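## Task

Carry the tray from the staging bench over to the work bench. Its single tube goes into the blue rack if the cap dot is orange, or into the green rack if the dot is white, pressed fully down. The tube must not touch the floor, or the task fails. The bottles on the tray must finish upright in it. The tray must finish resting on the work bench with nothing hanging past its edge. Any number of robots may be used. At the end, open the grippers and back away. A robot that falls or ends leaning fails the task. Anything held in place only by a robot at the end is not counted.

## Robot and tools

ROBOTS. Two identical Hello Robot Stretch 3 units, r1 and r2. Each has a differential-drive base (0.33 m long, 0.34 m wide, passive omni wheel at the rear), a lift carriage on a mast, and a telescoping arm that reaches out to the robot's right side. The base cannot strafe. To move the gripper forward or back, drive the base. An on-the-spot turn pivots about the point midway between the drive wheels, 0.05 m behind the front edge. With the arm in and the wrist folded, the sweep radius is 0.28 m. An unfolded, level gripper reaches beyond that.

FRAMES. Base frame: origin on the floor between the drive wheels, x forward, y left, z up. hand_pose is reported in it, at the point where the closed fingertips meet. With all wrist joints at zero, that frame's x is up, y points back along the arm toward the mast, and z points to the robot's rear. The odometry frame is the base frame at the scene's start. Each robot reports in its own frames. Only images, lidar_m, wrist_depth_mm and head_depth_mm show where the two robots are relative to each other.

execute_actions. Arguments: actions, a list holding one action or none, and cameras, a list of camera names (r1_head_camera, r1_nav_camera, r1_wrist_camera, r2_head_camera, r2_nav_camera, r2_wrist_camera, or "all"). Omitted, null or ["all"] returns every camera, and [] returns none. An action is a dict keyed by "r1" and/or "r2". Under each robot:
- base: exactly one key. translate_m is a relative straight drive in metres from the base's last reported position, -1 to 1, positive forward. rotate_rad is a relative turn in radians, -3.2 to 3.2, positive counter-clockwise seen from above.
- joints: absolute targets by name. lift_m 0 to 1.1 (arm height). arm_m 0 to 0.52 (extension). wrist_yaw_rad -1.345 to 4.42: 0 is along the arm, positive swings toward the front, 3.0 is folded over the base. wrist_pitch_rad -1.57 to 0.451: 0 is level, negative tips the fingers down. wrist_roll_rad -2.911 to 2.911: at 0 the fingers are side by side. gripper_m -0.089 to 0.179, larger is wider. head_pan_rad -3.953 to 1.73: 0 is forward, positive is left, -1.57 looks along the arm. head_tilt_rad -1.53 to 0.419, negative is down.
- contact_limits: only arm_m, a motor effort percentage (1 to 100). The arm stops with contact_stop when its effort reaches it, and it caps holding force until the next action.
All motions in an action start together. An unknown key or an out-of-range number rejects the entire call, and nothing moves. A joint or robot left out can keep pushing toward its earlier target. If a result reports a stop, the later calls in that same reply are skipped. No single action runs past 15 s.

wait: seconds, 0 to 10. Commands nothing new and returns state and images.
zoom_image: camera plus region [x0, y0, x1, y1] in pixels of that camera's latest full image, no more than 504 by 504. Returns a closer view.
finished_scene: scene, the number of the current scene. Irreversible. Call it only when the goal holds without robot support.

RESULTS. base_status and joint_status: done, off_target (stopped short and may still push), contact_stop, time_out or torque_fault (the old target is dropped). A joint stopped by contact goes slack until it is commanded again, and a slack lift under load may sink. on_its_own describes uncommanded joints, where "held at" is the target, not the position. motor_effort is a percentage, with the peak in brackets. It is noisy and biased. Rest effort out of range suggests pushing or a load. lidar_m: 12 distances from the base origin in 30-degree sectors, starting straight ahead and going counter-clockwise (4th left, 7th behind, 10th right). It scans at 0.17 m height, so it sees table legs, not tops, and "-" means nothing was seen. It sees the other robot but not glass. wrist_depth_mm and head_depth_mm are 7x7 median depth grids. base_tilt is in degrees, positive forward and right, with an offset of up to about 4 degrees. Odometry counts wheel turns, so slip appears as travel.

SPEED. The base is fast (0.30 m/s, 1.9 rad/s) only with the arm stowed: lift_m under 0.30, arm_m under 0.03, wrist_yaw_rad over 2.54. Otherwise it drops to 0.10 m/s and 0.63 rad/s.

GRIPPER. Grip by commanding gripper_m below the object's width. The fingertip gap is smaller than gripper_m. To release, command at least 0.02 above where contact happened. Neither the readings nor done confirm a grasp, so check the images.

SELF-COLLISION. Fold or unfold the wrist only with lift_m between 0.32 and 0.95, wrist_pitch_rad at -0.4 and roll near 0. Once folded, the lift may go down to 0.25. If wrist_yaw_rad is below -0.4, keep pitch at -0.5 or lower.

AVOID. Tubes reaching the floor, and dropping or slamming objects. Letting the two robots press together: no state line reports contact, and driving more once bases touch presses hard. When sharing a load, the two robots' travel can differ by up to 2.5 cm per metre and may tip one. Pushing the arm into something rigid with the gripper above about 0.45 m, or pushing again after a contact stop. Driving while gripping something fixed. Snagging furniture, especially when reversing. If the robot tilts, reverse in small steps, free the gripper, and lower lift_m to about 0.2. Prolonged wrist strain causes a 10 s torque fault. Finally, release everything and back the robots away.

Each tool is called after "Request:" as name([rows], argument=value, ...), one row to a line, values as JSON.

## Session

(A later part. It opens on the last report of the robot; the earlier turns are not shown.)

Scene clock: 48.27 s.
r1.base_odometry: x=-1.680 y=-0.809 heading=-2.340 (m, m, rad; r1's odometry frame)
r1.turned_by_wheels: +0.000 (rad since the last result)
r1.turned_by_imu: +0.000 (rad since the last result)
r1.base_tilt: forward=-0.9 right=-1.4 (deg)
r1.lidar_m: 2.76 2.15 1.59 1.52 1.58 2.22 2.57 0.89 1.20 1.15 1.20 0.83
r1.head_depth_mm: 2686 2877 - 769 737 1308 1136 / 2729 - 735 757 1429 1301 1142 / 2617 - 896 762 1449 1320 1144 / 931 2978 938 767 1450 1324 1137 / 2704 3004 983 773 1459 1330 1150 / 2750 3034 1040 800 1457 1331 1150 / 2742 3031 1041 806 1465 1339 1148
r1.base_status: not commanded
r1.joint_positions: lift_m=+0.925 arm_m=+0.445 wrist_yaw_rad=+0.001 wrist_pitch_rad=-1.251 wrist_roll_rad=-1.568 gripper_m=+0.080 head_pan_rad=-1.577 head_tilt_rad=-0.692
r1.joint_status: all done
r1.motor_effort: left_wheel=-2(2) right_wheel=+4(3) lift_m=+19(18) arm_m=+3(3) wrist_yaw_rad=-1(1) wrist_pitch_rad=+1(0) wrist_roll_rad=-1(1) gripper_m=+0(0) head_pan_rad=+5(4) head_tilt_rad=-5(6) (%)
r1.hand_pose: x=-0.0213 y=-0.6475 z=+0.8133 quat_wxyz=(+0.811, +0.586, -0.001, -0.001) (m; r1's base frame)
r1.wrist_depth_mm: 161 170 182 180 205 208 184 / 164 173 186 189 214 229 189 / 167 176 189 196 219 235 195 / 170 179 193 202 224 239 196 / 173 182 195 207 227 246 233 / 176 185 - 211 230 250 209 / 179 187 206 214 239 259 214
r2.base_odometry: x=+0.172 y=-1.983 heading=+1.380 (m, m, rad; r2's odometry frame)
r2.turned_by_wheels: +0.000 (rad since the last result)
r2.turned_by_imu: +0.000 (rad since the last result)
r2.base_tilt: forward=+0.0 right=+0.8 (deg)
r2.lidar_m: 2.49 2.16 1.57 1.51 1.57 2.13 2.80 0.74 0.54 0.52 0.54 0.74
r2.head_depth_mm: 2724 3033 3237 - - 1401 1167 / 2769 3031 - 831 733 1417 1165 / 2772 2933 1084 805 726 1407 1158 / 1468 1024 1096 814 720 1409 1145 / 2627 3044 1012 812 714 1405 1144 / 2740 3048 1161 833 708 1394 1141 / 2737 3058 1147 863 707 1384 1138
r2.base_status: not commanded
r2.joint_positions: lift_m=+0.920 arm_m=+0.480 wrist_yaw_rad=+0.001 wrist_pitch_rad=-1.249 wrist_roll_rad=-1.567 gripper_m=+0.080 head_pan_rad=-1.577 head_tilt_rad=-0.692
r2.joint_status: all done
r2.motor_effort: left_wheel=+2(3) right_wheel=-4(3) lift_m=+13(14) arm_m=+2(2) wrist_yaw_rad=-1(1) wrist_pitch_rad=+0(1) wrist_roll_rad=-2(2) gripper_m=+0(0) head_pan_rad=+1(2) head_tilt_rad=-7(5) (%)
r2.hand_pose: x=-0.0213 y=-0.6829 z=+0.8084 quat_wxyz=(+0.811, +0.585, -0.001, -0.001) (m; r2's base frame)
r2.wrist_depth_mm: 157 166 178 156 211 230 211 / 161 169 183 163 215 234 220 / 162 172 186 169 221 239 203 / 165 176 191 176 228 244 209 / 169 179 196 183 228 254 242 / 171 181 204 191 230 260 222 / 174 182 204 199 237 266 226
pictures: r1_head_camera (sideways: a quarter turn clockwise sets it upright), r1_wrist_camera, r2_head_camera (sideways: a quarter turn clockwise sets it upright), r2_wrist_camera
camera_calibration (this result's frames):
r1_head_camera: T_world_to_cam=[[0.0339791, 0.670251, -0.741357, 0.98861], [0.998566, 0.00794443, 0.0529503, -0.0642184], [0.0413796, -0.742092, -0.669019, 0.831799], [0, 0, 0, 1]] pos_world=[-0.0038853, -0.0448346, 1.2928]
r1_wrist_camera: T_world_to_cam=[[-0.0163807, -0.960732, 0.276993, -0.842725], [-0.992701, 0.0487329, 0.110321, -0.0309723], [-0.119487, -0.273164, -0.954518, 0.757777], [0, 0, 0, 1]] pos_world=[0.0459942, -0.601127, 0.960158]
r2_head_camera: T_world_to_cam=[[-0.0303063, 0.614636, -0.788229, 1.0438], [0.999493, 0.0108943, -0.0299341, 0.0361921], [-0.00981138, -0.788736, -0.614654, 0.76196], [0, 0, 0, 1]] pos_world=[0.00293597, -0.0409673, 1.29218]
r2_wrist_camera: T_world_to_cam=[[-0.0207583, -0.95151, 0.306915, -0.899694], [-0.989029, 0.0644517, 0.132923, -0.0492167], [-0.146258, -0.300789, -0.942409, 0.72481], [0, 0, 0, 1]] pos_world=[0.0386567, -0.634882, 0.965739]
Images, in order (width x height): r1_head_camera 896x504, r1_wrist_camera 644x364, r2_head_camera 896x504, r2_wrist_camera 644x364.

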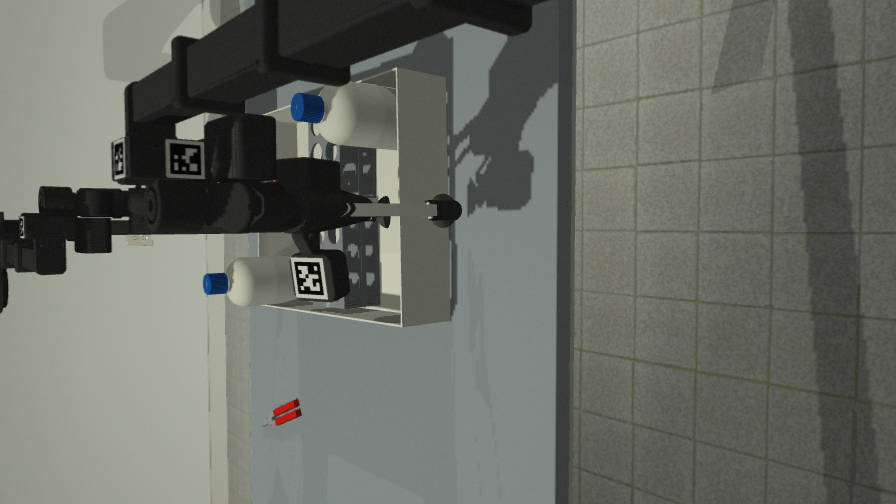

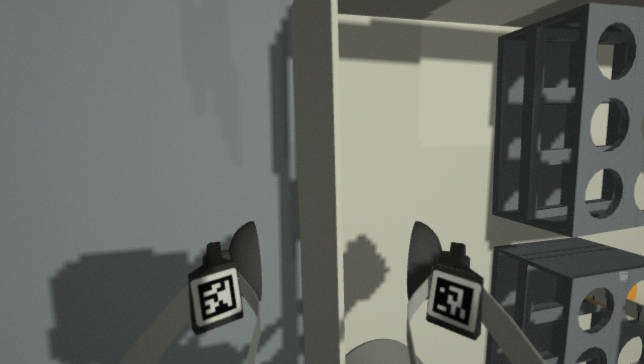

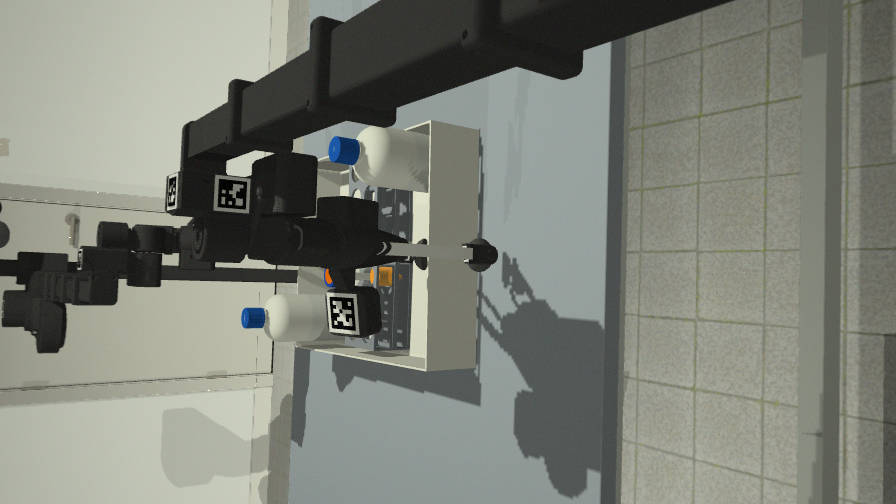

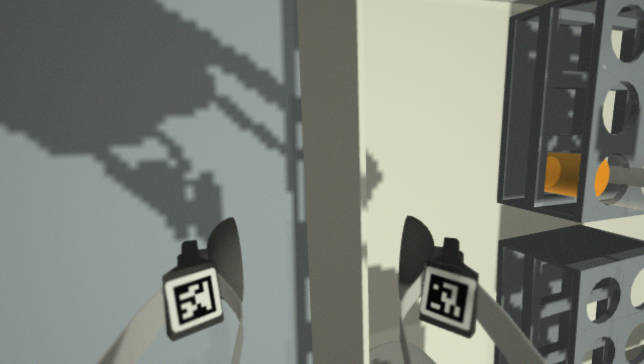

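Request:
execute_actions([
  {"r1":{"base":{"rotate_rad":-0.022},"joints":{"arm_m":0.438}},"r2":{"joints":{"arm_m":0.485}}},
], cameras=[])

Request:
execute_actions([
  {"r1":{"joints":{"gripper_m":-0.05}},"r2":{"joints":{"gripper_m":-0.045}}},
], cameras=[])

Request:
execute_actions([
  {"r1":{"joints":{"lift_m":1.065}},"r2":{"joints":{"lift_m":1.06}}},
], cameras=[])

Request:
execute_actions([
  {"r1":{"base":{"translate_m":-0.5}},"r2":{"base":{"translate_m":0.5}}},
], cameras=["r1_head_camera","r2_head_camera"])

Scene clock: 51.13 s.
r1.base_odometry: x=-1.680 y=-0.809 heading=-2.362 (m, m, rad; r1's odometry frame)
r1.turned_by_wheels: -0.022 (rad since the last result)
r1.turned_by_imu: -0.022 (rad since the last result)
r1.base_tilt: forward=-0.9 right=-1.4 (deg)
r1.lidar_m: 2.76 2.20 1.60 1.52 1.57 2.17 2.57 0.89 1.20 1.15 1.20 0.83
r1.head_depth_mm: 2679 2923 - 770 1437 1306 1134 / 2715 - 788 758 1433 1310 1135 / 2643 - 896 764 1445 1319 1145 / 913 2910 933 768 1449 1327 1142 / 2699 2978 953 768 1452 1323 1149 / 2701 3016 1039 800 752 1339 1146 / 2683 3056 1045 804 755 1342 1157
r1.base_status: done
r1.joint_positions: lift_m=+0.925 arm_m=+0.438 wrist_yaw_rad=+0.001 wrist_pitch_rad=-1.251 wrist_roll_rad=-1.568 gripper_m=+0.080 head_pan_rad=-1.577 head_tilt_rad=-0.692
r1.joint_status: all done
r1.motor_effort: left_wheel=-1(2) right_wheel=+2(2) lift_m=+19(20) arm_m=-3(3) wrist_yaw_rad=-1(0) wrist_pitch_rad=+1(0) wrist_roll_rad=-1(1) gripper_m=+0(0) head_pan_rad=+4(4) head_tilt_rad=-6(4) (%)
r1.hand_pose: x=-0.0213 y=-0.6411 z=+0.8133 quat_wxyz=(+0.811, +0.586, -0.001, -0.001) (m; r1's base frame)
r1.wrist_depth_mm: 162 169 182 171 210 224 214 / 164 173 185 181 214 229 190 / 167 176 190 192 219 234 193 / 170 179 192 202 225 240 200 / 173 183 195 206 226 249 222 / 175 186 - 210 231 255 213 / 179 187 206 213 209 263 215
r2.base_odometry: x=+0.172 y=-1.983 heading=+1.380 (m, m, rad; r2's odometry frame)
r2.turned_by_wheels: +0.000 (rad since the last result)
r2.turned_by_imu: +0.000 (rad since the last result)
r2.base_tilt: forward=+0.3 right=+0.8 (deg)
r2.lidar_m: 2.50 2.16 1.57 1.51 1.57 2.14 2.80 0.75 0.54 0.52 0.54 0.74
r2.head_depth_mm: 2721 3095 3250 - - 1400 1169 / 2734 3057 - 834 732 1414 1166 / 2751 2961 1079 804 725 1421 1157 / 1494 1366 1101 819 721 1401 1159 / 1470 3015 1013 813 715 1395 1150 / 2737 3040 1169 838 706 1375 1137 / 2701 3048 1156 855 704 1378 1138
r2.base_status: not commanded
r2.joint_positions: lift_m=+0.920 arm_m=+0.485 wrist_yaw_rad=+0.001 wrist_pitch_rad=-1.249 wrist_roll_rad=-1.567 gripper_m=+0.080 head_pan_rad=-1.577 head_tilt_rad=-0.692
r2.joint_status: all done
r2.motor_effort: left_wheel=+3(2) right_wheel=-3(3) lift_m=+13(13) arm_m=+2(2) wrist_yaw_rad=-1(1) wrist_pitch_rad=+0(0) wrist_roll_rad=-1(1) gripper_m=-1(0) head_pan_rad=+0(2) head_tilt_rad=-5(4) (%)
r2.hand_pose: x=-0.0213 y=-0.6879 z=+0.8084 quat_wxyz=(+0.811, +0.585, -0.001, -0.001) (m; r2's base frame)
r2.wrist_depth_mm: 157 166 179 157 210 227 217 / 159 169 183 164 216 232 197 / 163 173 187 172 221 239 203 / 165 176 189 180 229 244 207 / 168 179 197 189 229 254 241 / 171 180 203 197 229 252 219 / 174 182 203 209 241 265 228
pictures: none
No camera images: the call's "cameras" was empty. Leave "cameras" out to get every camera's image.

Scene clock: 52.93 s.
r1.base_odometry: x=-1.680 y=-0.809 heading=-2.362 (m, m, rad; r1's odometry frame)
r1.turned_by_wheels: +0.000 (rad since the last result)
r1.turned_by_imu: +0.000 (rad since the last result)
r1.base_tilt: forward=-0.9 right=-1.3 (deg)
r1.lidar_m: 2.76 2.20 1.60 1.52 1.57 2.16 2.56 0.89 1.20 1.15 1.20 0.83
r1.head_depth_mm: 2704 2889 - 768 1439 1307 1127 / 2749 - 791 758 1443 1312 1143 / 2661 - 895 764 1446 1313 1149 / 911 2935 940 768 1446 1320 1151 / 2701 2979 954 770 1454 1332 1147 / 2725 3014 1039 803 753 1332 1153 / 2750 2966 1045 806 754 1332 1155
r1.base_status: not commanded
r1.joint_positions: lift_m=+0.925 arm_m=+0.438 wrist_yaw_rad=+0.001 wrist_pitch_rad=-1.243 wrist_roll_rad=-1.572 gripper_m=-0.049 head_pan_rad=-1.577 head_tilt_rad=-0.692
r1.joint_status: all done
r1.motor_effort: left_wheel=-1(1) right_wheel=+2(2) lift_m=+19(19) arm_m=-3(3) wrist_yaw_rad=-1(1) wrist_pitch_rad=-2(5) wrist_roll_rad=+2(2) gripper_m=-21(100) head_pan_rad=+5(5) head_tilt_rad=-6(5) (%)
r1.hand_pose: x=-0.0213 y=-0.6430 z=+0.8138 quat_wxyz=(+0.813, +0.583, +0.001, +0.000) (m; r1's base frame)
r1.wrist_depth_mm: 161 170 182 188 211 224 208 / 164 173 186 194 216 231 192 / 167 176 190 181 221 238 196 / 170 179 193 192 227 242 202 / 173 182 198 186 234 251 224 / 176 188 199 - 245 255 212 / 179 190 203 214 200 262 225
r2.base_odometry: x=+0.172 y=-1.983 heading=+1.380 (m, m, rad; r2's odometry frame)
r2.turned_by_wheels: +0.000 (rad since the last result)
r2.turned_by_imu: +0.000 (rad since the last result)
r2.base_tilt: forward=+0.3 right=+0.6 (deg)
r2.lidar_m: 2.49 2.16 1.57 1.51 1.56 2.13 2.80 0.75 0.54 0.52 0.54 0.74
r2.head_depth_mm: 2786 3053 3291 - - 1401 1170 / 2767 3032 - 831 732 1418 1165 / 2753 2925 1089 810 726 1421 1155 / 1487 1030 1089 818 718 1415 1154 / 1477 3010 1015 814 714 1403 1148 / 2745 3047 1164 837 708 1382 1140 / 2753 3028 1156 858 702 1376 1133
r2.base_status: not commanded
r2.joint_positions: lift_m=+0.920 arm_m=+0.485 wrist_yaw_rad=+0.001 wrist_pitch_rad=-1.234 wrist_roll_rad=-1.570 gripper_m=-0.044 head_pan_rad=-1.577 head_tilt_rad=-0.692
r2.joint_status: all done
r2.motor_effort: left_wheel=+2(2) right_wheel=-3(3) lift_m=+13(13) arm_m=+0(2) wrist_yaw_rad=-1(1) wrist_pitch_rad=-5(8) wrist_roll_rad=+0(1) gripper_m=-25(100) head_pan_rad=+2(2) head_tilt_rad=-5(5) (%)
r2.hand_pose: x=-0.0213 y=-0.6918 z=+0.8093 quat_wxyz=(+0.815, +0.579, +0.000, +0.000) (m; r2's base frame)
r2.wrist_depth_mm: 157 166 180 163 214 232 199 / 159 170 183 170 220 234 200 / 162 172 188 177 225 242 206 / 165 175 191 187 231 243 208 / 168 178 194 168 239 254 242 / 171 182 196 - 250 262 223 / 175 187 208 217 242 264 237
pictures: none
No camera images: the call's "cameras" was empty. Leave "cameras" out to get every camera's image.

Scene clock: 55.03 s.
r1.base_odometry: x=-1.680 y=-0.809 heading=-2.362 (m, m, rad; r1's odometry frame)
r1.turned_by_wheels: +0.000 (rad since the last result)
r1.turned_by_imu: +0.000 (rad since the last result)
r1.base_tilt: forward=-0.8 right=-1.4 (deg)
r1.lidar_m: 2.76 2.20 1.60 1.52 1.57 2.16 2.56 0.89 1.20 1.15 1.20 0.83
r1.head_depth_mm: 2728 2945 1004 782 1439 1308 1138 / 2752 644 675 782 1448 1314 1137 / - 828 789 787 1451 1320 1140 / 2657 936 702 794 1451 1324 1146 / 2714 882 765 797 751 1324 1150 / 2695 3004 1032 801 752 1330 1150 / 2703 2999 1047 804 753 1331 1146
r1.base_status: not commanded
r1.joint_positions: lift_m=+1.064 arm_m=+0.438 wrist_yaw_rad=+0.001 wrist_pitch_rad=-1.234 wrist_roll_rad=-1.575 gripper_m=-0.049 head_pan_rad=-1.577 head_tilt_rad=-0.692
r1.joint_status: all done
r1.motor_effort: left_wheel=+1(1) right_wheel=+0(0) lift_m=+45(48) arm_m=-3(3) wrist_yaw_rad=-1(1) wrist_pitch_rad=-5(6) wrist_roll_rad=+3(3) gripper_m=-20(21) head_pan_rad=+4(4) head_tilt_rad=-5(4) (%)
r1.hand_pose: x=-0.0213 y=-0.6454 z=+0.9533 quat_wxyz=(+0.816, +0.579, +0.002, +0.001) (m; r1's base frame)
r1.wrist_depth_mm: 887 289 311 185 216 231 193 / 894 292 317 195 221 235 195 / 910 300 324 212 226 241 200 / 626 306 331 215 230 245 208 / 986 312 338 206 237 254 227 / 973 319 342 - 247 258 215 / - 323 346 206 201 263 221
r2.base_odometry: x=+0.172 y=-1.983 heading=+1.380 (m, m, rad; r2's odometry frame)
r2.turned_by_wheels: +0.000 (rad since the last result)
r2.turned_by_imu: +0.000 (rad since the last result)
r2.base_tilt: forward=+0.2 right=+0.9 (deg)
r2.lidar_m: 2.50 2.16 1.57 1.51 1.56 2.14 2.80 0.75 0.54 0.52 0.54 0.74
r2.head_depth_mm: - 3067 1240 907 737 1428 1170 / 2836 3015 747 898 726 1416 1178 / - 2939 729 889 724 1415 1161 / 939 1645 827 886 721 1411 1145 / 2704 2922 824 871 713 1396 1148 / 2696 3030 1114 864 709 1384 1143 / 2705 3040 1150 856 702 1385 1135
r2.base_status: not commanded
r2.joint_positions: lift_m=+1.059 arm_m=+0.485 wrist_yaw_rad=+0.001 wrist_pitch_rad=-1.231 wrist_roll_rad=-1.571 gripper_m=-0.044 head_pan_rad=-1.577 head_tilt_rad=-0.692
r2.joint_status: all done
r2.motor_effort: left_wheel=+4(4) right_wheel=-4(6) lift_m=+30(30) arm_m=-1(1) wrist_yaw_rad=+0(1) wrist_pitch_rad=-6(8) wrist_roll_rad=+0(1) gripper_m=-22(24) head_pan_rad=+3(2) head_tilt_rad=-4(5) (%)
r2.hand_pose: x=-0.0213 y=-0.6928 z=+0.9484 quat_wxyz=(+0.816, +0.578, +0.001, +0.000) (m; r2's base frame)
r2.wrist_depth_mm: 264 280 305 177 214 232 202 / 269 288 313 163 220 234 199 / 274 292 318 171 225 244 207 / 277 300 324 179 232 236 207 / 284 304 330 147 241 258 241 / 289 309 332 - 250 254 227 / 291 315 350 212 249 269 243
pictures: none
No camera images: the call's "cameras" was empty. Leave "cameras" out to get every camera's image.

Scene clock: 61.33 s.
r1.base_odometry: x=-1.324 y=-0.458 heading=-2.362 (m, m, rad; r1's odometry frame)
r1.turned_by_wheels: +0.000 (rad since the last result)
r1.turned_by_imu: +0.003 (rad since the last result)
r1.base_tilt: forward=-0.9 right=-1.3 (deg)
r1.lidar_m: 3.28 2.18 1.57 1.50 1.59 2.18 2.08 2.08 0.55 1.16 1.20 1.27
r1.head_depth_mm: 2699 2969 2305 781 735 1258 1140 / 2798 643 672 784 1438 1280 1138 / - 827 788 788 1444 1327 1144 / 2691 930 700 791 1462 1319 1150 / 2718 885 763 795 1453 1328 1155 / 2726 3031 1032 801 1467 1326 1155 / 2724 3020 1046 799 1472 1341 1153
r1.base_status: done
r1.joint_positions: lift_m=+1.064 arm_m=+0.438 wrist_yaw_rad=+0.001 wrist_pitch_rad=-1.234 wrist_roll_rad=-1.575 gripper_m=-0.049 head_pan_rad=-1.577 head_tilt_rad=-0.692
r1.joint_status: not commanded
r1.motor_effort: left_wheel=+1(1) right_wheel=+1(6) lift_m=+46(46) arm_m=-3(3) wrist_yaw_rad=-2(1) wrist_pitch_rad=-5(5) wrist_roll_rad=+3(3) gripper_m=-20(20) head_pan_rad=+4(4) head_tilt_rad=-4(4) (%)
r1.hand_pose: x=-0.0213 y=-0.6454 z=+0.9533 quat_wxyz=(+0.816, +0.579, +0.002, +0.001) (m; r1's base frame)
r1.wrist_depth_mm: 887 290 310 184 217 230 192 / 891 294 317 194 221 235 196 / 935 300 323 210 225 241 201 / 629 308 332 215 230 244 209 / 996 310 339 218 236 255 227 / 983 317 340 - 247 258 219 / - 327 347 206 201 264 219
r2.base_odometry: x=+0.266 y=-1.492 heading=+1.381 (m, m, rad; r2's odometry frame)
r2.turned_by_wheels: +0.000 (rad since the last result)
r2.turned_by_imu: -0.004 (rad since the last result)
r2.base_tilt: forward=+0.2 right=+0.8 (deg)
r2.lidar_m: 2.00 2.18 1.58 1.52 1.57 2.13 3.27 0.74 0.54 0.52 0.54 2.01
r2.head_depth_mm: - 3057 1239 906 735 1436 1172 / 2781 2996 747 898 731 1426 1165 / - 2927 728 885 725 1412 1156 / 944 1640 826 880 723 1409 1149 / 2737 1951 821 873 714 1397 1144 / 2712 3092 1164 867 708 1329 1096 / 2703 3054 2768 1991 703 1316 1175
r2.base_status: done
r2.joint_positions: lift_m=+1.059 arm_m=+0.485 wrist_yaw_rad=+0.001 wrist_pitch_rad=-1.232 wrist_roll_rad=-1.571 gripper_m=-0.044 head_pan_rad=-1.577 head_tilt_rad=-0.692
r2.joint_status: not commanded
r2.motor_effort: left_wheel=+4(7) right_wheel=-5(8) lift_m=+30(31) arm_m=-1(0) wrist_yaw_rad=-1(1) wrist_pitch_rad=-6(6) wrist_roll_rad=+1(1) gripper_m=-22(23) head_pan_rad=+2(1) head_tilt_rad=-5(5) (%)
r2.hand_pose: x=-0.0213 y=-0.6926 z=+0.9484 quat_wxyz=(+0.816, +0.578, +0.001, +0.000) (m; r2's base frame)
r2.wrist_depth_mm: 266 283 307 172 213 228 197 / 268 288 312 183 220 235 198 / 274 291 320 190 224 241 205 / 280 299 324 177 232 236 208 / 282 306 329 147 241 257 239 / 288 309 329 - 253 258 232 / 293 314 350 213 245 269 238
pictures: r1_head_camera (sideways: a quarter turn clockwise sets it upright), r2_head_camera (sideways: a quarter turn clockwise sets it upright)
camera_calibration (this result's frames):
r1_head_camera: T_world_to_cam=[[0.0339789, 0.670251, -0.741357, 0.98861], [0.998566, 0.00794467, 0.0529503, -0.0642184], [0.0413798, -0.742092, -0.669019, 0.831799], [0, 0, 0, 1]] pos_world=[-0.00388529, -0.0448347, 1.2928]
r2_head_camera: T_world_to_cam=[[-0.0303064, 0.614636, -0.788229, 1.0438], [0.999493, 0.0108945, -0.0299341, 0.0361921], [-0.00981119, -0.788736, -0.614654, 0.76196], [0, 0, 0, 1]] pos_world=[0.00293598, -0.0409673, 1.29218]
Images, in order (width x height): r1_head_camera 896x504, r2_head_camera 896x504.

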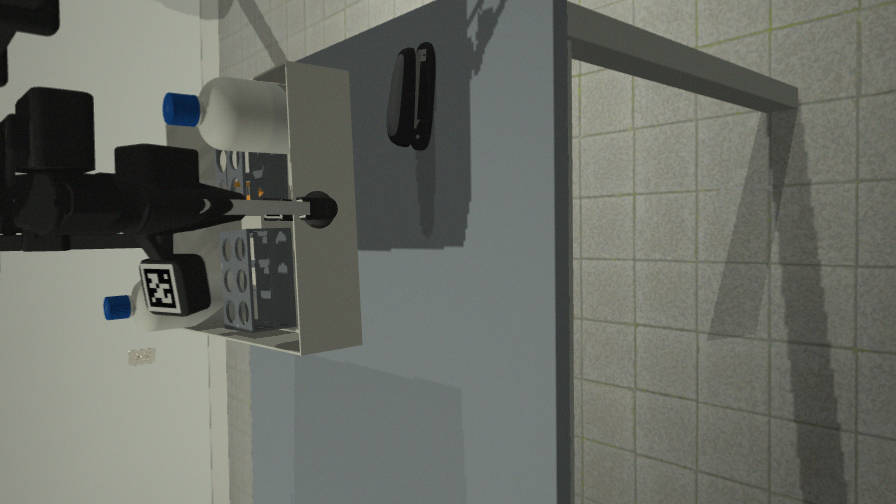

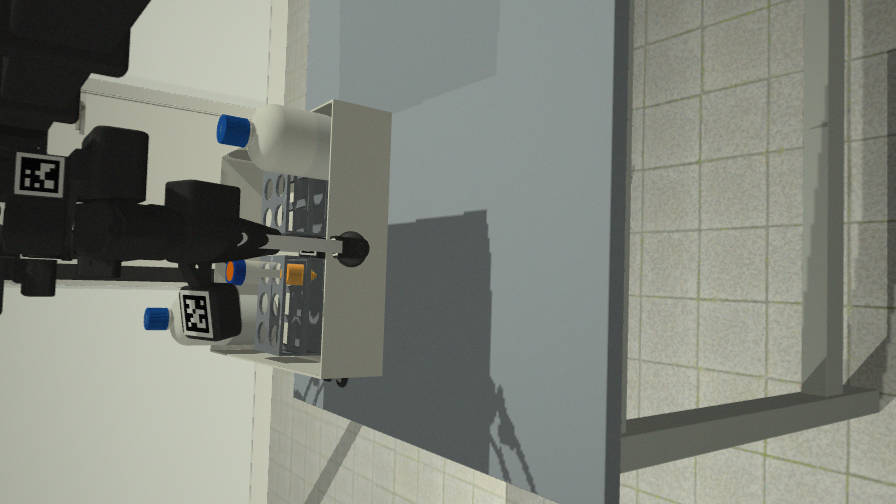

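Parallel. Continue.

Request:
execute_actions([
  {"r1":{"base":{"translate_m":-1.0},"joints":{"arm_m":0.446}},"r2":{"base":{"translate_m":1.0}}},
], cameras=[])

Request:
execute_actions([
  {"r1":{"base":{"translate_m":-1.0}},"r2":{"base":{"translate_m":1.0}}},
], cameras=["r1_head_camera","r1_nav_camera"])

Scene clock: 73.47 s.
r1.base_odometry: x=-0.613 y=+0.245 heading=-2.362 (m, m, rad; r1's odometry frame)
r1.turned_by_wheels: +0.000 (rad since the last result)
r1.turned_by_imu: +0.004 (rad since the last result)
r1.base_tilt: forward=-0.9 right=-1.3 (deg)
r1.lidar_m: 2.23 2.14 1.59 1.53 1.59 2.18 2.49 1.12 1.53 1.68 1.37 0.90
r1.head_depth_mm: 2736 3011 2407 1893 1549 1301 1132 / 2761 641 672 1898 1551 1312 1136 / - 807 702 1911 1562 1311 1142 / 2675 951 698 1851 1556 1324 1143 / 2693 905 698 1932 1565 1327 1153 / 2743 3023 2475 1940 1578 1336 1151 / 2700 3016 2493 1950 1579 1337 1164
r1.base_status: done
r1.joint_positions: lift_m=+1.064 arm_m=+0.446 wrist_yaw_rad=+0.001 wrist_pitch_rad=-1.258 wrist_roll_rad=-1.575 gripper_m=-0.049 head_pan_rad=-1.577 head_tilt_rad=-0.692
r1.joint_status: all done
r1.motor_effort: left_wheel=+1(1) right_wheel=+1(5) lift_m=+45(46) arm_m=+1(1) wrist_yaw_rad=-1(1) wrist_pitch_rad=+3(5) wrist_roll_rad=+3(3) gripper_m=-19(19) head_pan_rad=+5(4) head_tilt_rad=-4(5) (%)
r1.hand_pose: x=-0.0213 y=-0.6470 z=+0.9519 quat_wxyz=(+0.808, +0.589, +0.002, +0.001) (m; r1's base frame)
r1.wrist_depth_mm: 915 983 - 201 214 228 189 / 926 971 - 204 220 232 190 / 937 - - 201 224 237 194 / - - - 215 229 241 202 / - - - 218 234 250 224 / - - - - 243 254 209 / - - - 216 202 259 242
r2.base_odometry: x=+0.455 y=-0.510 heading=+1.381 (m, m, rad; r2's odometry frame)
r2.turned_by_wheels: +0.000 (rad since the last result)
r2.turned_by_imu: -0.007 (rad since the last result)
r2.base_tilt: forward=+0.1 right=+0.9 (deg)
r2.lidar_m: 1.84 2.20 1.60 1.53 1.58 2.15 2.11 0.93 1.38 1.67 1.48 1.07
r2.head_depth_mm: - 3051 3005 2216 1748 1433 1216 / 2838 2997 737 2161 1717 1420 1213 / - 2952 724 2067 1706 1415 1205 / 924 1628 857 1964 1698 1401 1202 / 2719 2902 815 1942 1673 1403 1203 / 2700 2996 2710 2101 1672 1390 1182 / 2715 3022 2780 2047 1654 1386 1181
r2.base_status: done
r2.joint_positions: lift_m=+1.059 arm_m=+0.485 wrist_yaw_rad=+0.001 wrist_pitch_rad=-1.258 wrist_roll_rad=-1.572 gripper_m=-0.044 head_pan_rad=-1.577 head_tilt_rad=-0.692
r2.joint_status: not commanded
r2.motor_effort: left_wheel=+5(10) right_wheel=-6(9) lift_m=+30(30) arm_m=+0(1) wrist_yaw_rad=-1(2) wrist_pitch_rad=+2(6) wrist_roll_rad=+1(1) gripper_m=-21(22) head_pan_rad=+2(2) head_tilt_rad=-5(5) (%)
r2.hand_pose: x=-0.0213 y=-0.6861 z=+0.9468 quat_wxyz=(+0.808, +0.589, +0.001, +0.001) (m; r2's base frame)
r2.wrist_depth_mm: 845 921 - 192 210 227 214 / 883 948 - 173 218 232 189 / 894 944 - 186 224 236 200 / 896 961 - 200 228 241 203 / 910 - - 195 236 253 234 / 934 - - - 247 257 218 / 935 - - 220 245 263 231
pictures: none
No camera images: the call's "cameras" was empty. Leave "cameras" out to get every camera's image.

Scene clock: 84.93 s.
r1.base_odometry: x=+0.098 y=+0.948 heading=-2.362 (m, m, rad; r1's odometry frame)
r1.turned_by_wheels: +0.000 (rad since the last result)
r1.turned_by_imu: +0.003 (rad since the last result)
r1.base_tilt: forward=-0.9 right=-1.4 (deg)
r1.lidar_m: 3.23 2.17 1.59 1.54 1.59 2.18 3.54 1.52 1.21 0.51 3.39 1.82
r1.head_depth_mm: 2730 3003 1001 781 1435 1312 1134 / 2739 640 663 787 1440 1310 1136 / - 882 690 787 787 1288 1140 / 2621 943 801 847 1476 1299 1148 / 2743 891 789 1917 1576 1328 1150 / 2726 3022 2494 1941 1583 1337 1157 / 2727 3026 2533 1936 1579 1334 1157
r1.base_status: done
r1.joint_positions: lift_m=+1.064 arm_m=+0.446 wrist_yaw_rad=+0.001 wrist_pitch_rad=-1.283 wrist_roll_rad=-1.575 gripper_m=-0.049 head_pan_rad=-1.577 head_tilt_rad=-0.692
r1.joint_status: not commanded
r1.motor_effort: left_wheel=+0(2) right_wheel=+1(5) lift_m=+45(46) arm_m=+1(1) wrist_yaw_rad=-1(1) wrist_pitch_rad=+12(12) wrist_roll_rad=+3(3) gripper_m=-21(20) head_pan_rad=+3(4) head_tilt_rad=-5(5) (%)
r1.hand_pose: x=-0.0213 y=-0.6405 z=+0.9505 quat_wxyz=(+0.801, +0.599, +0.002, +0.001) (m; r1's base frame)
r1.wrist_depth_mm: 932 - - 200 213 225 210 / 951 995 - 204 217 230 187 / 947 - - 208 221 236 187 / - 312 329 213 226 240 193 / - 319 336 218 232 246 224 / - 328 339 - 240 250 203 / - 334 357 212 205 254 209
r2.base_odometry: x=+0.644 y=+0.472 heading=+1.381 (m, m, rad; r2's odometry frame)
r2.turned_by_wheels: +0.000 (rad since the last result)
r2.turned_by_imu: -0.005 (rad since the last result)
r2.base_tilt: forward=+0.0 right=+0.7 (deg)
r2.lidar_m: 3.43 2.24 1.62 1.55 1.60 2.16 2.06 1.85 3.32 0.48 0.50 0.68
r2.head_depth_mm: - 3051 3023 2188 1729 1430 1215 / 2784 2983 728 2218 1730 1432 1210 / - 2918 720 2089 1706 1415 1212 / 908 1292 833 853 699 865 1149 / 2714 2869 831 841 692 1369 1145 / 2661 3012 1109 864 685 1358 1139 / 2720 3024 1153 858 683 1352 1133
r2.base_status: done
r2.joint_positions: lift_m=+1.059 arm_m=+0.485 wrist_yaw_rad=+0.001 wrist_pitch_rad=-1.285 wrist_roll_rad=-1.574 gripper_m=-0.044 head_pan_rad=-1.577 head_tilt_rad=-0.692
r2.joint_status: not commanded
r2.motor_effort: left_wheel=+5(9) right_wheel=-6(8) lift_m=+30(30) arm_m=+0(0) wrist_yaw_rad=-1(1) wrist_pitch_rad=+11(11) wrist_roll_rad=+2(2) gripper_m=-22(23) head_pan_rad=+2(2) head_tilt_rad=-5(5) (%)
r2.hand_pose: x=-0.0213 y=-0.6793 z=+0.9454 quat_wxyz=(+0.800, +0.600, +0.002, +0.001) (m; r2's base frame)
r2.wrist_depth_mm: 269 282 301 193 209 222 214 / 272 289 311 198 213 226 187 / 277 294 315 204 219 232 192 / 283 299 323 208 226 237 200 / 289 306 328 204 234 251 229 / 948 - - - 242 256 210 / 945 - - 228 243 264 218
pictures: r1_head_camera (sideways: a quarter turn clockwise sets it upright), r1_nav_camera (sideways: a quarter turn counterclockwise sets it upright)
camera_calibration (this result's frames):
r1_head_camera: T_world_to_cam=[[0.0339787, 0.670251, -0.741357, 0.98861], [0.998566, 0.00794503, 0.0529503, -0.0642184], [0.0413801, -0.742092, -0.669019, 0.831799], [0, 0, 0, 1]] pos_world=[-0.00388527, -0.0448347, 1.2928]
r1_nav_camera: T_world_to_cam=[[-0.0165785, -0.632351, 0.774504, -0.963368], [-0.999559, -0.00859523, -0.0284135, 0.0916802], [0.0246244, -0.774634, -0.63193, 0.780251], [0, 0, 0, 1]] pos_world=[0.0564554, -0.00398931, 1.2418]
Images, in order (width x height): r1_head_camera 896x504, r1_nav_camera 672x504.

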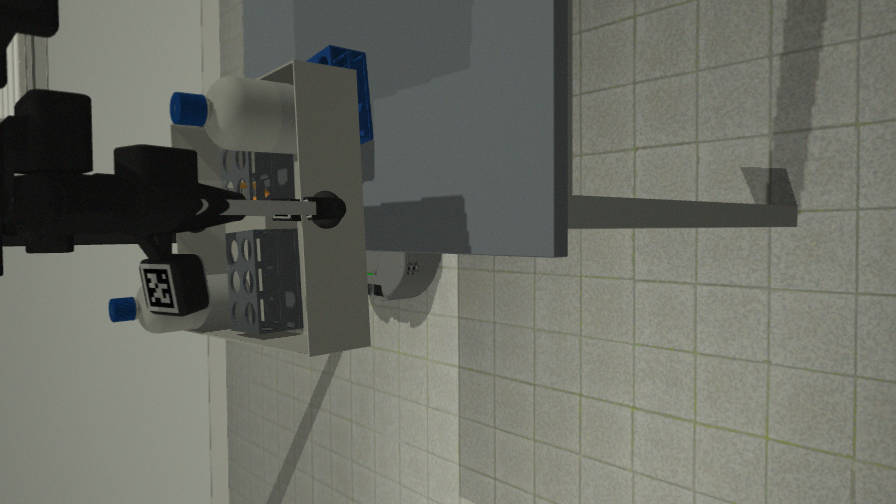

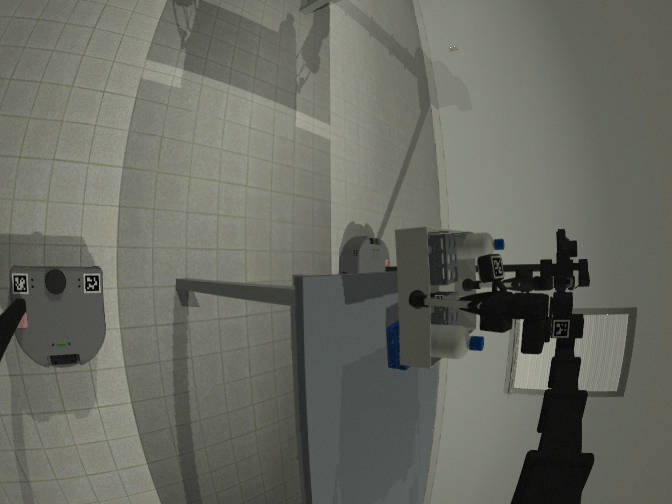

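Request:
execute_actions([
  {"r1":{"base":{"translate_m":-0.52},"joints":{"arm_m":0.43}},"r2":{"base":{"translate_m":0.52},"joints":{"arm_m":0.465}}},
], cameras=[])

Request:
execute_actions([
  {"r1":{"joints":{"lift_m":0.93}},"r2":{"joints":{"lift_m":0.925}}},
], cameras=[])

Request:
execute_actions([
  {"r1":{"joints":{"gripper_m":0.06,"lift_m":0.935}},"r2":{"joints":{"gripper_m":0.06,"lift_m":0.93}}},
], cameras=[])

Request:
execute_actions([
  {"r1":{"joints":{"lift_m":1.02}},"r2":{"joints":{"lift_m":1.05}}},
], cameras=[])

Request:
execute_actions([
  {"r1":{"joints":{"arm_m":0.0}},"r2":{"joints":{"arm_m":0.3}}},
], cameras=[])

Request:
execute_actions([
  {"r1":{"joints":{"lift_m":0.7}},"r2":{"joints":{"wrist_roll_rad":0,"wrist_pitch_rad":-0.7,"arm_m":0.4,"lift_m":1.0,"gripper_m":0.045}}},
], cameras=["r1_head_camera","r2_wrist_camera","r2_head_camera"])

Scene clock: 94.23 s.
r1.base_odometry: x=+0.468 y=+1.314 heading=-2.362 (m, m, rad; r1's odometry frame)
r1.turned_by_wheels: +0.000 (rad since the last result)
r1.turned_by_imu: +0.002 (rad since the last result)
r1.base_tilt: forward=-0.9 right=-1.3 (deg)
r1.lidar_m: 2.32 2.16 1.60 1.54 1.59 2.20 2.99 1.04 1.20 1.16 0.70 0.72
r1.head_depth_mm: 2751 2964 973 781 1443 1307 1132 / 2804 630 657 781 1440 1314 1140 / - 949 684 789 1449 1321 1138 / 2629 915 795 788 1459 1324 1141 / 2704 910 780 797 1462 1326 1145 / 2741 3028 1037 802 1462 1325 1149 / 2751 3060 930 802 1479 1332 1159
r1.base_status: done
r1.joint_positions: lift_m=+1.064 arm_m=+0.430 wrist_yaw_rad=+0.001 wrist_pitch_rad=-1.253 wrist_roll_rad=-1.575 gripper_m=-0.049 head_pan_rad=-1.577 head_tilt_rad=-0.692
r1.joint_status: all done
r1.motor_effort: left_wheel=+0(3) right_wheel=+1(5) lift_m=+46(46) arm_m=-5(7) wrist_yaw_rad=-2(1) wrist_pitch_rad=+2(12) wrist_roll_rad=+3(3) gripper_m=-19(20) head_pan_rad=+4(4) head_tilt_rad=-6(6) (%)
r1.hand_pose: x=-0.0213 y=-0.6326 z=+0.9521 quat_wxyz=(+0.810, +0.587, +0.002, +0.002) (m; r1's base frame)
r1.wrist_depth_mm: 908 291 310 201 216 227 188 / 912 293 317 202 219 232 191 / 954 302 323 201 223 238 195 / - 309 330 215 229 243 201 / - 316 336 218 234 249 223 / - 324 339 - 243 253 212 / - 333 357 218 202 260 222
r2.base_odometry: x=+0.742 y=+0.983 heading=+1.381 (m, m, rad; r2's odometry frame)
r2.turned_by_wheels: +0.000 (rad since the last result)
r2.turned_by_imu: -0.004 (rad since the last result)
r2.base_tilt: forward=+0.2 right=+0.8 (deg)
r2.lidar_m: 2.93 2.25 1.63 1.56 1.61 2.16 2.35 0.69 0.50 0.48 0.49 0.66
r2.head_depth_mm: - 3022 1247 890 711 1390 1148 / 2817 2975 721 869 709 1394 1144 / - 2927 717 855 705 1384 1136 / 911 1580 822 850 698 1379 1133 / 2672 2859 820 843 691 1371 1123 / 2681 2994 1115 859 689 1359 1116 / 2619 2938 1153 857 681 1349 1114
r2.base_status: done
r2.joint_positions: lift_m=+1.059 arm_m=+0.465 wrist_yaw_rad=+0.002 wrist_pitch_rad=-1.253 wrist_roll_rad=-1.574 gripper_m=-0.044 head_pan_rad=-1.577 head_tilt_rad=-0.692
r2.joint_status: all done
r2.motor_effort: left_wheel=+5(9) right_wheel=-7(10) lift_m=+30(30) arm_m=-2(1) wrist_yaw_rad=-3(2) wrist_pitch_rad=+1(11) wrist_roll_rad=+2(2) gripper_m=-21(22) head_pan_rad=+1(3) head_tilt_rad=-5(5) (%)
r2.hand_pose: x=-0.0212 y=-0.6675 z=+0.9471 quat_wxyz=(+0.810, +0.587, +0.002, +0.002) (m; r2's base frame)
r2.wrist_depth_mm: 266 283 303 193 211 226 207 / 269 287 312 175 217 229 194 / 274 295 317 183 223 236 199 / 281 299 323 198 229 242 201 / 285 303 329 196 237 254 240 / 288 309 330 - 250 259 223 / 296 316 352 212 243 262 229
pictures: none
No camera images: the call's "cameras" was empty. Leave "cameras" out to get every camera's image.

Scene clock: 96.30 s.
r1.base_odometry: x=+0.468 y=+1.314 heading=-2.362 (m, m, rad; r1's odometry frame)
r1.turned_by_wheels: +0.000 (rad since the last result)
r1.turned_by_imu: +0.000 (rad since the last result)
r1.base_tilt: forward=-1.0 right=-1.4 (deg)
r1.lidar_m: 2.32 2.17 1.59 1.54 1.60 2.20 2.99 1.03 1.20 1.16 0.70 0.72
r1.head_depth_mm: 2671 2935 - 759 1435 1307 1133 / 2712 - 758 752 1433 1311 1139 / 2612 - 892 753 1448 1323 1146 / 891 2955 928 753 1457 1317 1150 / 2742 3005 948 749 1454 1314 1148 / 2716 2984 1033 802 1466 1331 1155 / 2742 3019 927 806 1465 1338 1156
r1.base_status: not commanded
r1.joint_positions: lift_m=+0.930 arm_m=+0.430 wrist_yaw_rad=+0.001 wrist_pitch_rad=-1.254 wrist_roll_rad=-1.575 gripper_m=-0.049 head_pan_rad=-1.577 head_tilt_rad=-0.692
r1.joint_status: all done
r1.motor_effort: left_wheel=+0(0) right_wheel=+0(0) lift_m=+25(41) arm_m=-5(5) wrist_yaw_rad=-2(3) wrist_pitch_rad=+2(2) wrist_roll_rad=+3(3) gripper_m=-18(18) head_pan_rad=+4(6) head_tilt_rad=-5(5) (%)
r1.hand_pose: x=-0.0213 y=-0.6325 z=+0.8179 quat_wxyz=(+0.810, +0.587, +0.002, +0.002) (m; r1's base frame)
r1.wrist_depth_mm: 165 173 185 193 212 227 215 / 168 177 190 188 217 232 191 / 171 179 193 200 221 237 193 / 173 183 198 206 228 242 202 / 177 186 200 208 234 250 223 / 180 191 203 - 244 256 211 / 185 195 212 219 201 261 217
r2.base_odometry: x=+0.742 y=+0.983 heading=+1.381 (m, m, rad; r2's odometry frame)
r2.turned_by_wheels: +0.000 (rad since the last result)
r2.turned_by_imu: +0.000 (rad since the last result)
r2.base_tilt: forward=+0.0 right=+0.9 (deg)
r2.lidar_m: 2.93 2.26 1.62 1.55 1.61 2.16 2.35 0.69 0.50 0.48 0.49 0.66
r2.head_depth_mm: 2717 3014 3259 - 673 1399 1144 / 2715 2960 - 834 709 1386 1145 / 2747 2916 967 793 703 1381 1130 / 2597 1004 - 800 696 1371 1121 / 1426 2997 997 792 692 1366 1131 / 2680 2957 1169 840 688 1363 1113 / 2682 2966 1149 856 681 1342 1113
r2.base_status: not commanded
r2.joint_positions: lift_m=+0.925 arm_m=+0.465 wrist_yaw_rad=+0.002 wrist_pitch_rad=-1.254 wrist_roll_rad=-1.575 gripper_m=-0.044 head_pan_rad=-1.577 head_tilt_rad=-0.692
r2.joint_status: all done
r2.motor_effort: left_wheel=+6(6) right_wheel=-7(7) lift_m=+17(28) arm_m=-3(3) wrist_yaw_rad=-2(2) wrist_pitch_rad=+1(1) wrist_roll_rad=+3(3) gripper_m=-21(21) head_pan_rad=+2(1) head_tilt_rad=-4(6) (%)
r2.hand_pose: x=-0.0212 y=-0.6674 z=+0.8130 quat_wxyz=(+0.810, +0.587, +0.003, +0.002) (m; r2's base frame)
r2.wrist_depth_mm: 160 169 182 196 213 227 192 / 162 173 185 176 219 233 195 / 166 176 189 184 226 237 202 / 170 180 194 199 230 242 203 / 171 182 197 191 238 253 240 / 176 186 198 - 249 260 220 / 178 191 209 211 240 267 224
pictures: none
No camera images: the call's "cameras" was empty. Leave "cameras" out to get every camera's image.

Scene clock: 97.90 s.
r1.base_odometry: x=+0.468 y=+1.314 heading=-2.362 (m, m, rad; r1's odometry frame)
r1.turned_by_wheels: +0.000 (rad since the last result)
r1.turned_by_imu: +0.000 (rad since the last result)
r1.base_tilt: forward=-0.9 right=-1.3 (deg)
r1.lidar_m: 2.32 2.17 1.59 1.54 1.60 2.20 2.99 1.03 1.20 1.16 0.70 0.72
r1.head_depth_mm: 2735 2920 - 778 1446 1311 1128 / 2710 - 931 757 1445 1309 1141 / 2629 - 892 752 1445 1312 1140 / 890 2967 900 750 1458 1326 1142 / 2714 2980 945 750 1459 1322 1148 / 2726 3043 1036 799 1460 1334 1150 / 2745 3054 958 805 1470 1335 1146
r1.base_status: not commanded
r1.joint_positions: lift_m=+0.935 arm_m=+0.430 wrist_yaw_rad=+0.001 wrist_pitch_rad=-1.253 wrist_roll_rad=-1.574 gripper_m=+0.060 head_pan_rad=-1.577 head_tilt_rad=-0.692
r1.joint_status: all done
r1.motor_effort: left_wheel=-1(1) right_wheel=+2(0) lift_m=+40(48) arm_m=-3(5) wrist_yaw_rad=-2(2) wrist_pitch_rad=+1(1) wrist_roll_rad=+3(3) gripper_m=+0(82) head_pan_rad=+4(4) head_tilt_rad=-4(5) (%)
r1.hand_pose: x=-0.0213 y=-0.6324 z=+0.8224 quat_wxyz=(+0.810, +0.587, +0.002, +0.001) (m; r1's base frame)
r1.wrist_depth_mm: 168 178 191 199 220 231 212 / 172 181 193 202 224 236 197 / 174 185 198 207 230 243 200 / 178 188 202 213 234 250 208 / 181 191 204 217 240 257 221 / 184 195 204 220 - 262 216 / 189 198 217 218 206 257 229
r2.base_odometry: x=+0.742 y=+0.983 heading=+1.381 (m, m, rad; r2's odometry frame)
r2.turned_by_wheels: +0.000 (rad since the last result)
r2.turned_by_imu: +0.000 (rad since the last result)
r2.base_tilt: forward=+0.2 right=+0.8 (deg)
r2.lidar_m: 2.93 2.26 1.63 1.56 1.61 2.16 2.35 0.69 0.50 0.48 0.49 0.66
r2.head_depth_mm: 2752 3014 3216 - 672 1394 1148 / 2743 2961 - 831 711 1390 1146 / 2686 2917 1018 794 705 1379 1134 / 2608 1007 1087 797 696 1368 1131 / 1428 3057 996 797 693 1374 1120 / 2667 2994 1167 840 687 1357 1120 / 2656 2995 1154 857 683 1344 1119
r2.base_status: not commanded
r2.joint_positions: lift_m=+0.930 arm_m=+0.465 wrist_yaw_rad=+0.002 wrist_pitch_rad=-1.253 wrist_roll_rad=-1.575 gripper_m=+0.060 head_pan_rad=-1.577 head_tilt_rad=-0.692
r2.joint_status: all done
r2.motor_effort: left_wheel=+4(6) right_wheel=-4(7) lift_m=+27(32) arm_m=-2(3) wrist_yaw_rad=-2(3) wrist_pitch_rad=+1(1) wrist_roll_rad=+3(3) gripper_m=+0(87) head_pan_rad=+2(2) head_tilt_rad=-5(5) (%)
r2.hand_pose: x=-0.0212 y=-0.6673 z=+0.8173 quat_wxyz=(+0.810, +0.587, +0.003, +0.002) (m; r2's base frame)
r2.wrist_depth_mm: 165 175 186 202 221 234 199 / 167 176 190 206 226 238 201 / 169 181 194 211 231 244 206 / 173 183 200 199 236 233 210 / 176 188 199 214 245 258 241 / 179 190 - 218 - 266 235 / 182 193 214 223 252 258 240
pictures: none
No camera images: the call's "cameras" was empty. Leave "cameras" out to get every camera's image.

Scene clock: 99.83 s.
r1.base_odometry: x=+0.468 y=+1.314 heading=-2.362 (m, m, rad; r1's odometry frame)
r1.turned_by_wheels: +0.000 (rad since the last result)
r1.turned_by_imu: +0.000 (rad since the last result)
r1.base_tilt: forward=-0.9 right=-1.4 (deg)
r1.lidar_m: 2.32 2.16 1.59 1.54 1.59 2.20 2.99 1.04 1.20 1.16 0.70 0.72
r1.head_depth_mm: - 3044 1004 781 1442 1308 1140 / - 3079 969 755 1448 1317 1128 / - - 922 755 1435 1317 1138 / 2623 2946 926 754 1455 1329 1142 / 2736 3019 947 749 1449 1331 1148 / 2711 2992 1038 801 1458 1324 1150 / 2704 3009 956 807 1458 1334 1153
r1.base_status: not commanded
r1.joint_positions: lift_m=+1.020 arm_m=+0.430 wrist_yaw_rad=+0.001 wrist_pitch_rad=-1.253 wrist_roll_rad=-1.574 gripper_m=+0.060 head_pan_rad=-1.577 head_tilt_rad=-0.692
r1.joint_status: all done
r1.motor_effort: left_wheel=-1(1) right_wheel=+2(2) lift_m=+40(40) arm_m=-3(3) wrist_yaw_rad=-2(1) wrist_pitch_rad=+2(1) wrist_roll_rad=+3(3) gripper_m=+1(1) head_pan_rad=+4(5) head_tilt_rad=-5(5) (%)
r1.hand_pose: x=-0.0213 y=-0.6324 z=+0.9074 quat_wxyz=(+0.810, +0.587, +0.002, +0.001) (m; r1's base frame)
r1.wrist_depth_mm: 875 252 269 259 274 283 307 / 875 256 275 293 315 284 304 / 895 261 281 300 321 308 378 / - 266 286 306 331 349 387 / 963 271 289 314 333 298 369 / 970 276 289 291 - 313 383 / 974 280 308 244 206 321 431
r2.base_odometry: x=+0.742 y=+0.983 heading=+1.381 (m, m, rad; r2's odometry frame)
r2.turned_by_wheels: +0.000 (rad since the last result)
r2.turned_by_imu: +0.000 (rad since the last result)
r2.base_tilt: forward=+0.0 right=+0.8 (deg)
r2.lidar_m: 2.93 2.26 1.63 1.56 1.61 2.16 2.35 0.69 0.50 0.48 0.49 0.67
r2.head_depth_mm: - 3097 1241 891 714 1410 1155 / - 3046 1224 864 710 1376 1153 / - 3067 1110 797 705 1382 1141 / 902 968 1080 799 698 1372 1136 / 2676 2976 982 792 695 1356 1126 / 2718 2974 1161 835 688 1357 1121 / 2656 2989 1145 860 684 1350 1107
r2.base_status: not commanded
r2.joint_positions: lift_m=+1.050 arm_m=+0.465 wrist_yaw_rad=+0.002 wrist_pitch_rad=-1.253 wrist_roll_rad=-1.575 gripper_m=+0.060 head_pan_rad=-1.577 head_tilt_rad=-0.692
r2.joint_status: all done
r2.motor_effort: left_wheel=+4(4) right_wheel=-4(4) lift_m=+27(27) arm_m=-1(1) wrist_yaw_rad=-2(2) wrist_pitch_rad=+1(1) wrist_roll_rad=+3(3) gripper_m=+0(1) head_pan_rad=+2(1) head_tilt_rad=-5(5) (%)
r2.hand_pose: x=-0.0212 y=-0.6673 z=+0.9373 quat_wxyz=(+0.810, +0.587, +0.003, +0.002) (m; r2's base frame)
r2.wrist_depth_mm: 259 275 291 311 300 370 386 / 263 280 298 328 342 361 307 / 267 285 303 333 350 397 401 / 274 290 309 341 363 412 415 / 279 298 313 348 365 431 430 / 285 302 - 331 - 420 437 / 288 302 337 260 336 453 527
pictures: none
No camera images: the call's "cameras" was empty. Leave "cameras" out to get every camera's image.

Scene clock: 104.20 s.
r1.base_odometry: x=+0.468 y=+1.314 heading=-2.362 (m, m, rad; r1's odometry frame)
r1.turned_by_wheels: +0.000 (rad since the last result)
r1.turned_by_imu: +0.000 (rad since the last result)
r1.base_tilt: forward=-0.9 right=-1.5 (deg)
r1.lidar_m: 2.33 2.16 1.59 1.53 1.60 2.19 3.00 1.04 1.20 1.16 0.70 0.72
r1.head_depth_mm: 2704 2934 1091 - - - 1110 / 2739 2982 1100 - - - 1095 / 2674 3024 1018 - - - 1100 / 2625 2991 932 749 1453 1392 1152 / 2742 2977 940 758 1461 - 1115 / 2764 3018 1034 800 1457 - 1129 / 2702 3010 959 804 1468 1338 1152
r1.base_status: not commanded
r1.joint_positions: lift_m=+1.020 arm_m=+0.000 wrist_yaw_rad=+0.001 wrist_pitch_rad=-1.253 wrist_roll_rad=-1.573 gripper_m=+0.060 head_pan_rad=-1.577 head_tilt_rad=-0.692
r1.joint_status: all done
r1.motor_effort: left_wheel=-1(1) right_wheel=+2(2) lift_m=+40(39) arm_m=-3(4) wrist_yaw_rad=-2(2) wrist_pitch_rad=+2(1) wrist_roll_rad=+2(3) gripper_m=+0(1) head_pan_rad=+5(5) head_tilt_rad=-4(4) (%)
r1.hand_pose: x=-0.0213 y=-0.2024 z=+0.9074 quat_wxyz=(+0.810, +0.587, +0.002, +0.001) (m; r1's base frame)
r1.wrist_depth_mm: 884 924 999 - - 433 380 / 878 954 - - - 434 384 / 911 953 - - - 387 396 / 909 - - - - 394 407 / 936 1000 - - - 400 417 / 935 - - - - 411 427 / 978 - - - - 418 452
r2.base_odometry: x=+0.742 y=+0.983 heading=+1.381 (m, m, rad; r2's odometry frame)
r2.turned_by_wheels: +0.000 (rad since the last result)
r2.turned_by_imu: -0.001 (rad since the last result)
r2.base_tilt: forward=+0.2 right=+0.7 (deg)
r2.lidar_m: 2.93 2.26 1.63 1.56 1.61 2.17 2.34 0.69 0.50 0.48 0.49 0.66
r2.head_depth_mm: - 3064 1239 897 713 1390 1154 / - 3135 1227 868 709 1389 1146 / - - 1023 793 705 1384 1135 / 1281 1694 1075 797 698 1368 1130 / 2710 2981 946 792 694 1366 1124 / 2687 3018 1155 840 690 1361 1126 / 2638 2968 1145 859 683 1345 1113
r2.base_status: not commanded
r2.joint_positions: lift_m=+1.050 arm_m=+0.300 wrist_yaw_rad=+0.002 wrist_pitch_rad=-1.253 wrist_roll_rad=-1.574 gripper_m=+0.060 head_pan_rad=-1.577 head_tilt_rad=-0.692
r2.joint_status: all done
r2.motor_effort: left_wheel=+4(4) right_wheel=-4(5) lift_m=+27(26) arm_m=-2(2) wrist_yaw_rad=-2(3) wrist_pitch_rad=+1(1) wrist_roll_rad=+2(3) gripper_m=+0(0) head_pan_rad=+2(2) head_tilt_rad=-5(5) (%)
r2.hand_pose: x=-0.0212 y=-0.5023 z=+0.9373 quat_wxyz=(+0.810, +0.587, +0.002, +0.001) (m; r2's base frame)
r2.wrist_depth_mm: 848 904 298 325 349 376 419 / 868 900 301 331 342 395 389 / 879 960 308 336 355 396 381 / - 950 318 343 362 413 400 / 927 - 321 351 353 418 469 / 916 - - 360 - 332 423 / 947 - 341 372 399 280 525
pictures: none
No camera images: the call's "cameras" was empty. Leave "cameras" out to get every camera's image.

Scene clock: 107.93 s.
r1.base_odometry: x=+0.468 y=+1.314 heading=-2.362 (m, m, rad; r1's odometry frame)
r1.turned_by_wheels: +0.000 (rad since the last result)
r1.turned_by_imu: +0.000 (rad since the last result)
r1.base_tilt: forward=-0.9 right=-1.3 (deg)
r1.lidar_m: 2.33 2.16 1.59 1.54 1.59 2.20 3.00 1.04 1.20 1.16 0.70 0.72
r1.head_depth_mm: 2696 2971 1004 781 1428 1317 1183 / 2672 3005 971 752 1443 1304 1185 / 2648 2972 903 750 1453 1320 1178 / 1499 2936 930 752 1447 1315 1142 / 2709 3006 943 759 1452 1334 1144 / 2742 3011 1035 803 1458 1339 1154 / 2701 3077 960 806 1465 1338 1157
r1.base_status: not commanded
r1.joint_positions: lift_m=+0.700 arm_m=+0.000 wrist_yaw_rad=+0.001 wrist_pitch_rad=-1.253 wrist_roll_rad=-1.573 gripper_m=+0.060 head_pan_rad=-1.577 head_tilt_rad=-0.692
r1.joint_status: all done
r1.motor_effort: left_wheel=-2(1) right_wheel=+2(3) lift_m=+19(36) arm_m=-3(3) wrist_yaw_rad=-2(2) wrist_pitch_rad=+1(1) wrist_roll_rad=+2(2) gripper_m=+0(0) head_pan_rad=+5(4) head_tilt_rad=-5(7) (%)
r1.hand_pose: x=-0.0213 y=-0.2024 z=+0.5882 quat_wxyz=(+0.810, +0.587, +0.002, +0.001) (m; r1's base frame)
r1.wrist_depth_mm: 605 640 691 750 811 885 958 / 615 654 716 759 837 898 984 / 627 659 732 776 852 939 993 / - - 748 793 869 956 - / - - - 813 889 981 - / - - - 844 - - - / 674 726 791 846 957 - -
r2.base_odometry: x=+0.742 y=+0.983 heading=+1.381 (m, m, rad; r2's odometry frame)
r2.turned_by_wheels: +0.000 (rad since the last result)
r2.turned_by_imu: -0.001 (rad since the last result)
r2.base_tilt: forward=+0.0 right=+0.7 (deg)
r2.lidar_m: 2.93 2.27 1.62 1.56 1.61 2.17 2.35 0.69 0.50 0.48 0.49 0.66
r2.head_depth_mm: 2700 - 1121 895 715 1405 1145 / 2709 3121 1221 864 709 1401 1140 / 2668 - 1110 793 705 1371 1140 / 2708 1593 1029 801 699 1372 1132 / 2692 2874 982 793 693 1359 1125 / 2686 2924 1165 838 689 1353 1119 / 2674 2999 1155 856 682 1342 1112
r2.base_status: not commanded
r2.joint_positions: lift_m=+1.000 arm_m=+0.400 wrist_yaw_rad=+0.002 wrist_pitch_rad=-0.718 wrist_roll_rad=-0.004 gripper_m=+0.045 head_pan_rad=-1.577 head_tilt_rad=-0.692
r2.joint_status: all done
r2.motor_effort: left_wheel=+3(4) right_wheel=-4(4) lift_m=+13(23) arm_m=+2(2) wrist_yaw_rad=-2(2) wrist_pitch_rad=+5(5) wrist_roll_rad=+2(3) gripper_m=+0(65) head_pan_rad=+2(1) head_tilt_rad=-4(5) (%)
r2.hand_pose: x=-0.0212 y=-0.7219 z=+0.9524 quat_wxyz=(+0.664, +0.250, -0.660, -0.248) (m; r2's base frame)
r2.wrist_depth_mm: - - - - - - - / 587 604 369 590 605 595 599 / 507 505 418 491 490 502 508 / 442 446 390 390 371 445 451 / 398 390 339 339 348 375 353 / 359 347 - 355 - 198 325 / 324 312 314 318 308 187 310
pictures: r1_head_camera (sideways: a quarter turn clockwise sets it upright), r2_head_camera (sideways: a quarter turn clockwise sets it upright), r2_wrist_camera
camera_calibration (this result's frames):
r1_head_camera: T_world_to_cam=[[0.033912, 0.670257, -0.741354, 0.988607], [0.998565, 0.00804411, 0.0529504, -0.0642185], [0.0414539, -0.742086, -0.669022, 0.831802], [0, 0, 0, 1]] pos_world=[-0.00388081, -0.0448356, 1.2928]
r2_head_camera: T_world_to_cam=[[-0.0303316, 0.614635, -0.788229, 1.0438], [0.999492, 0.0109355, -0.0299341, 0.0361921], [-0.00977885, -0.788736, -0.614654, 0.76196], [0, 0, 0, 1]] pos_world=[0.00293766, -0.0409675, 1.29218]
r2_wrist_camera: T_world_to_cam=[[-0.999875, 0.00111351, -0.0157614, -0.00675659], [0.0110674, 0.761295, -0.648311, 1.20254], [0.0112772, -0.648405, -0.761212, 0.428611], [0, 0, 0, 1]] pos_world=[-0.0248983, -0.637567, 1.10578]
Images, in order (width x height): r1_head_camera 896x504, r2_head_camera 896x504, r2_wrist_camera 644x364.

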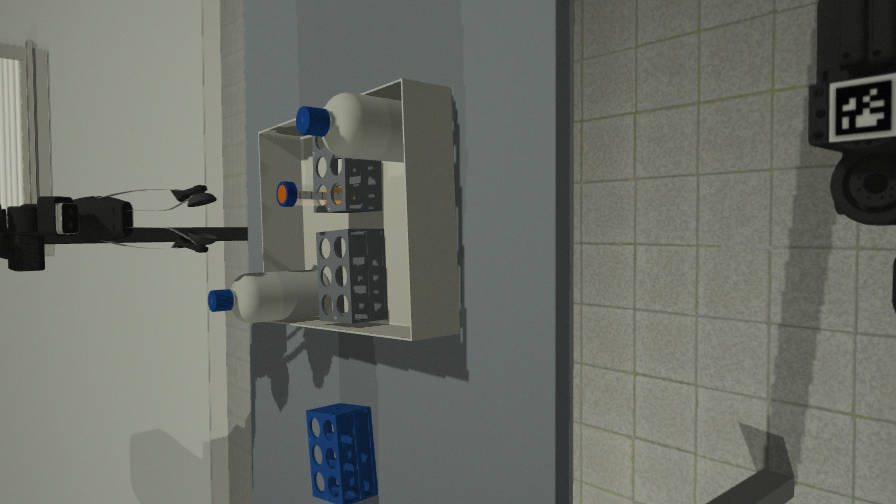

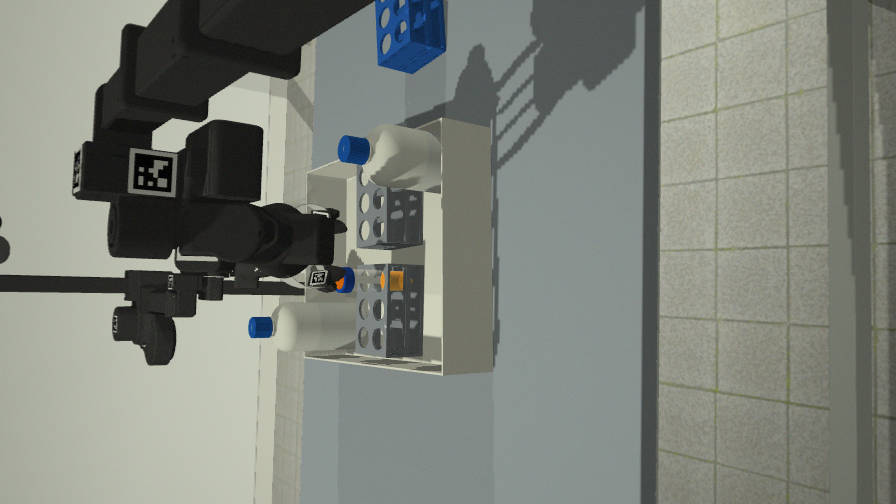

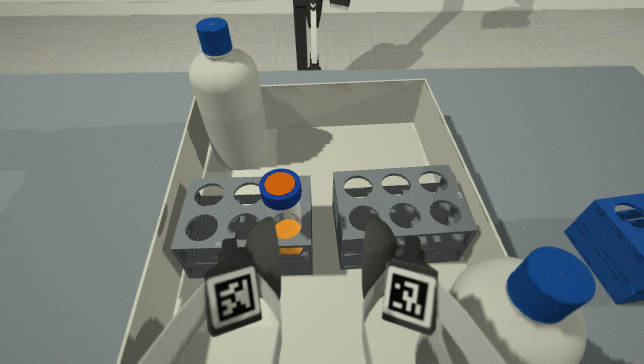

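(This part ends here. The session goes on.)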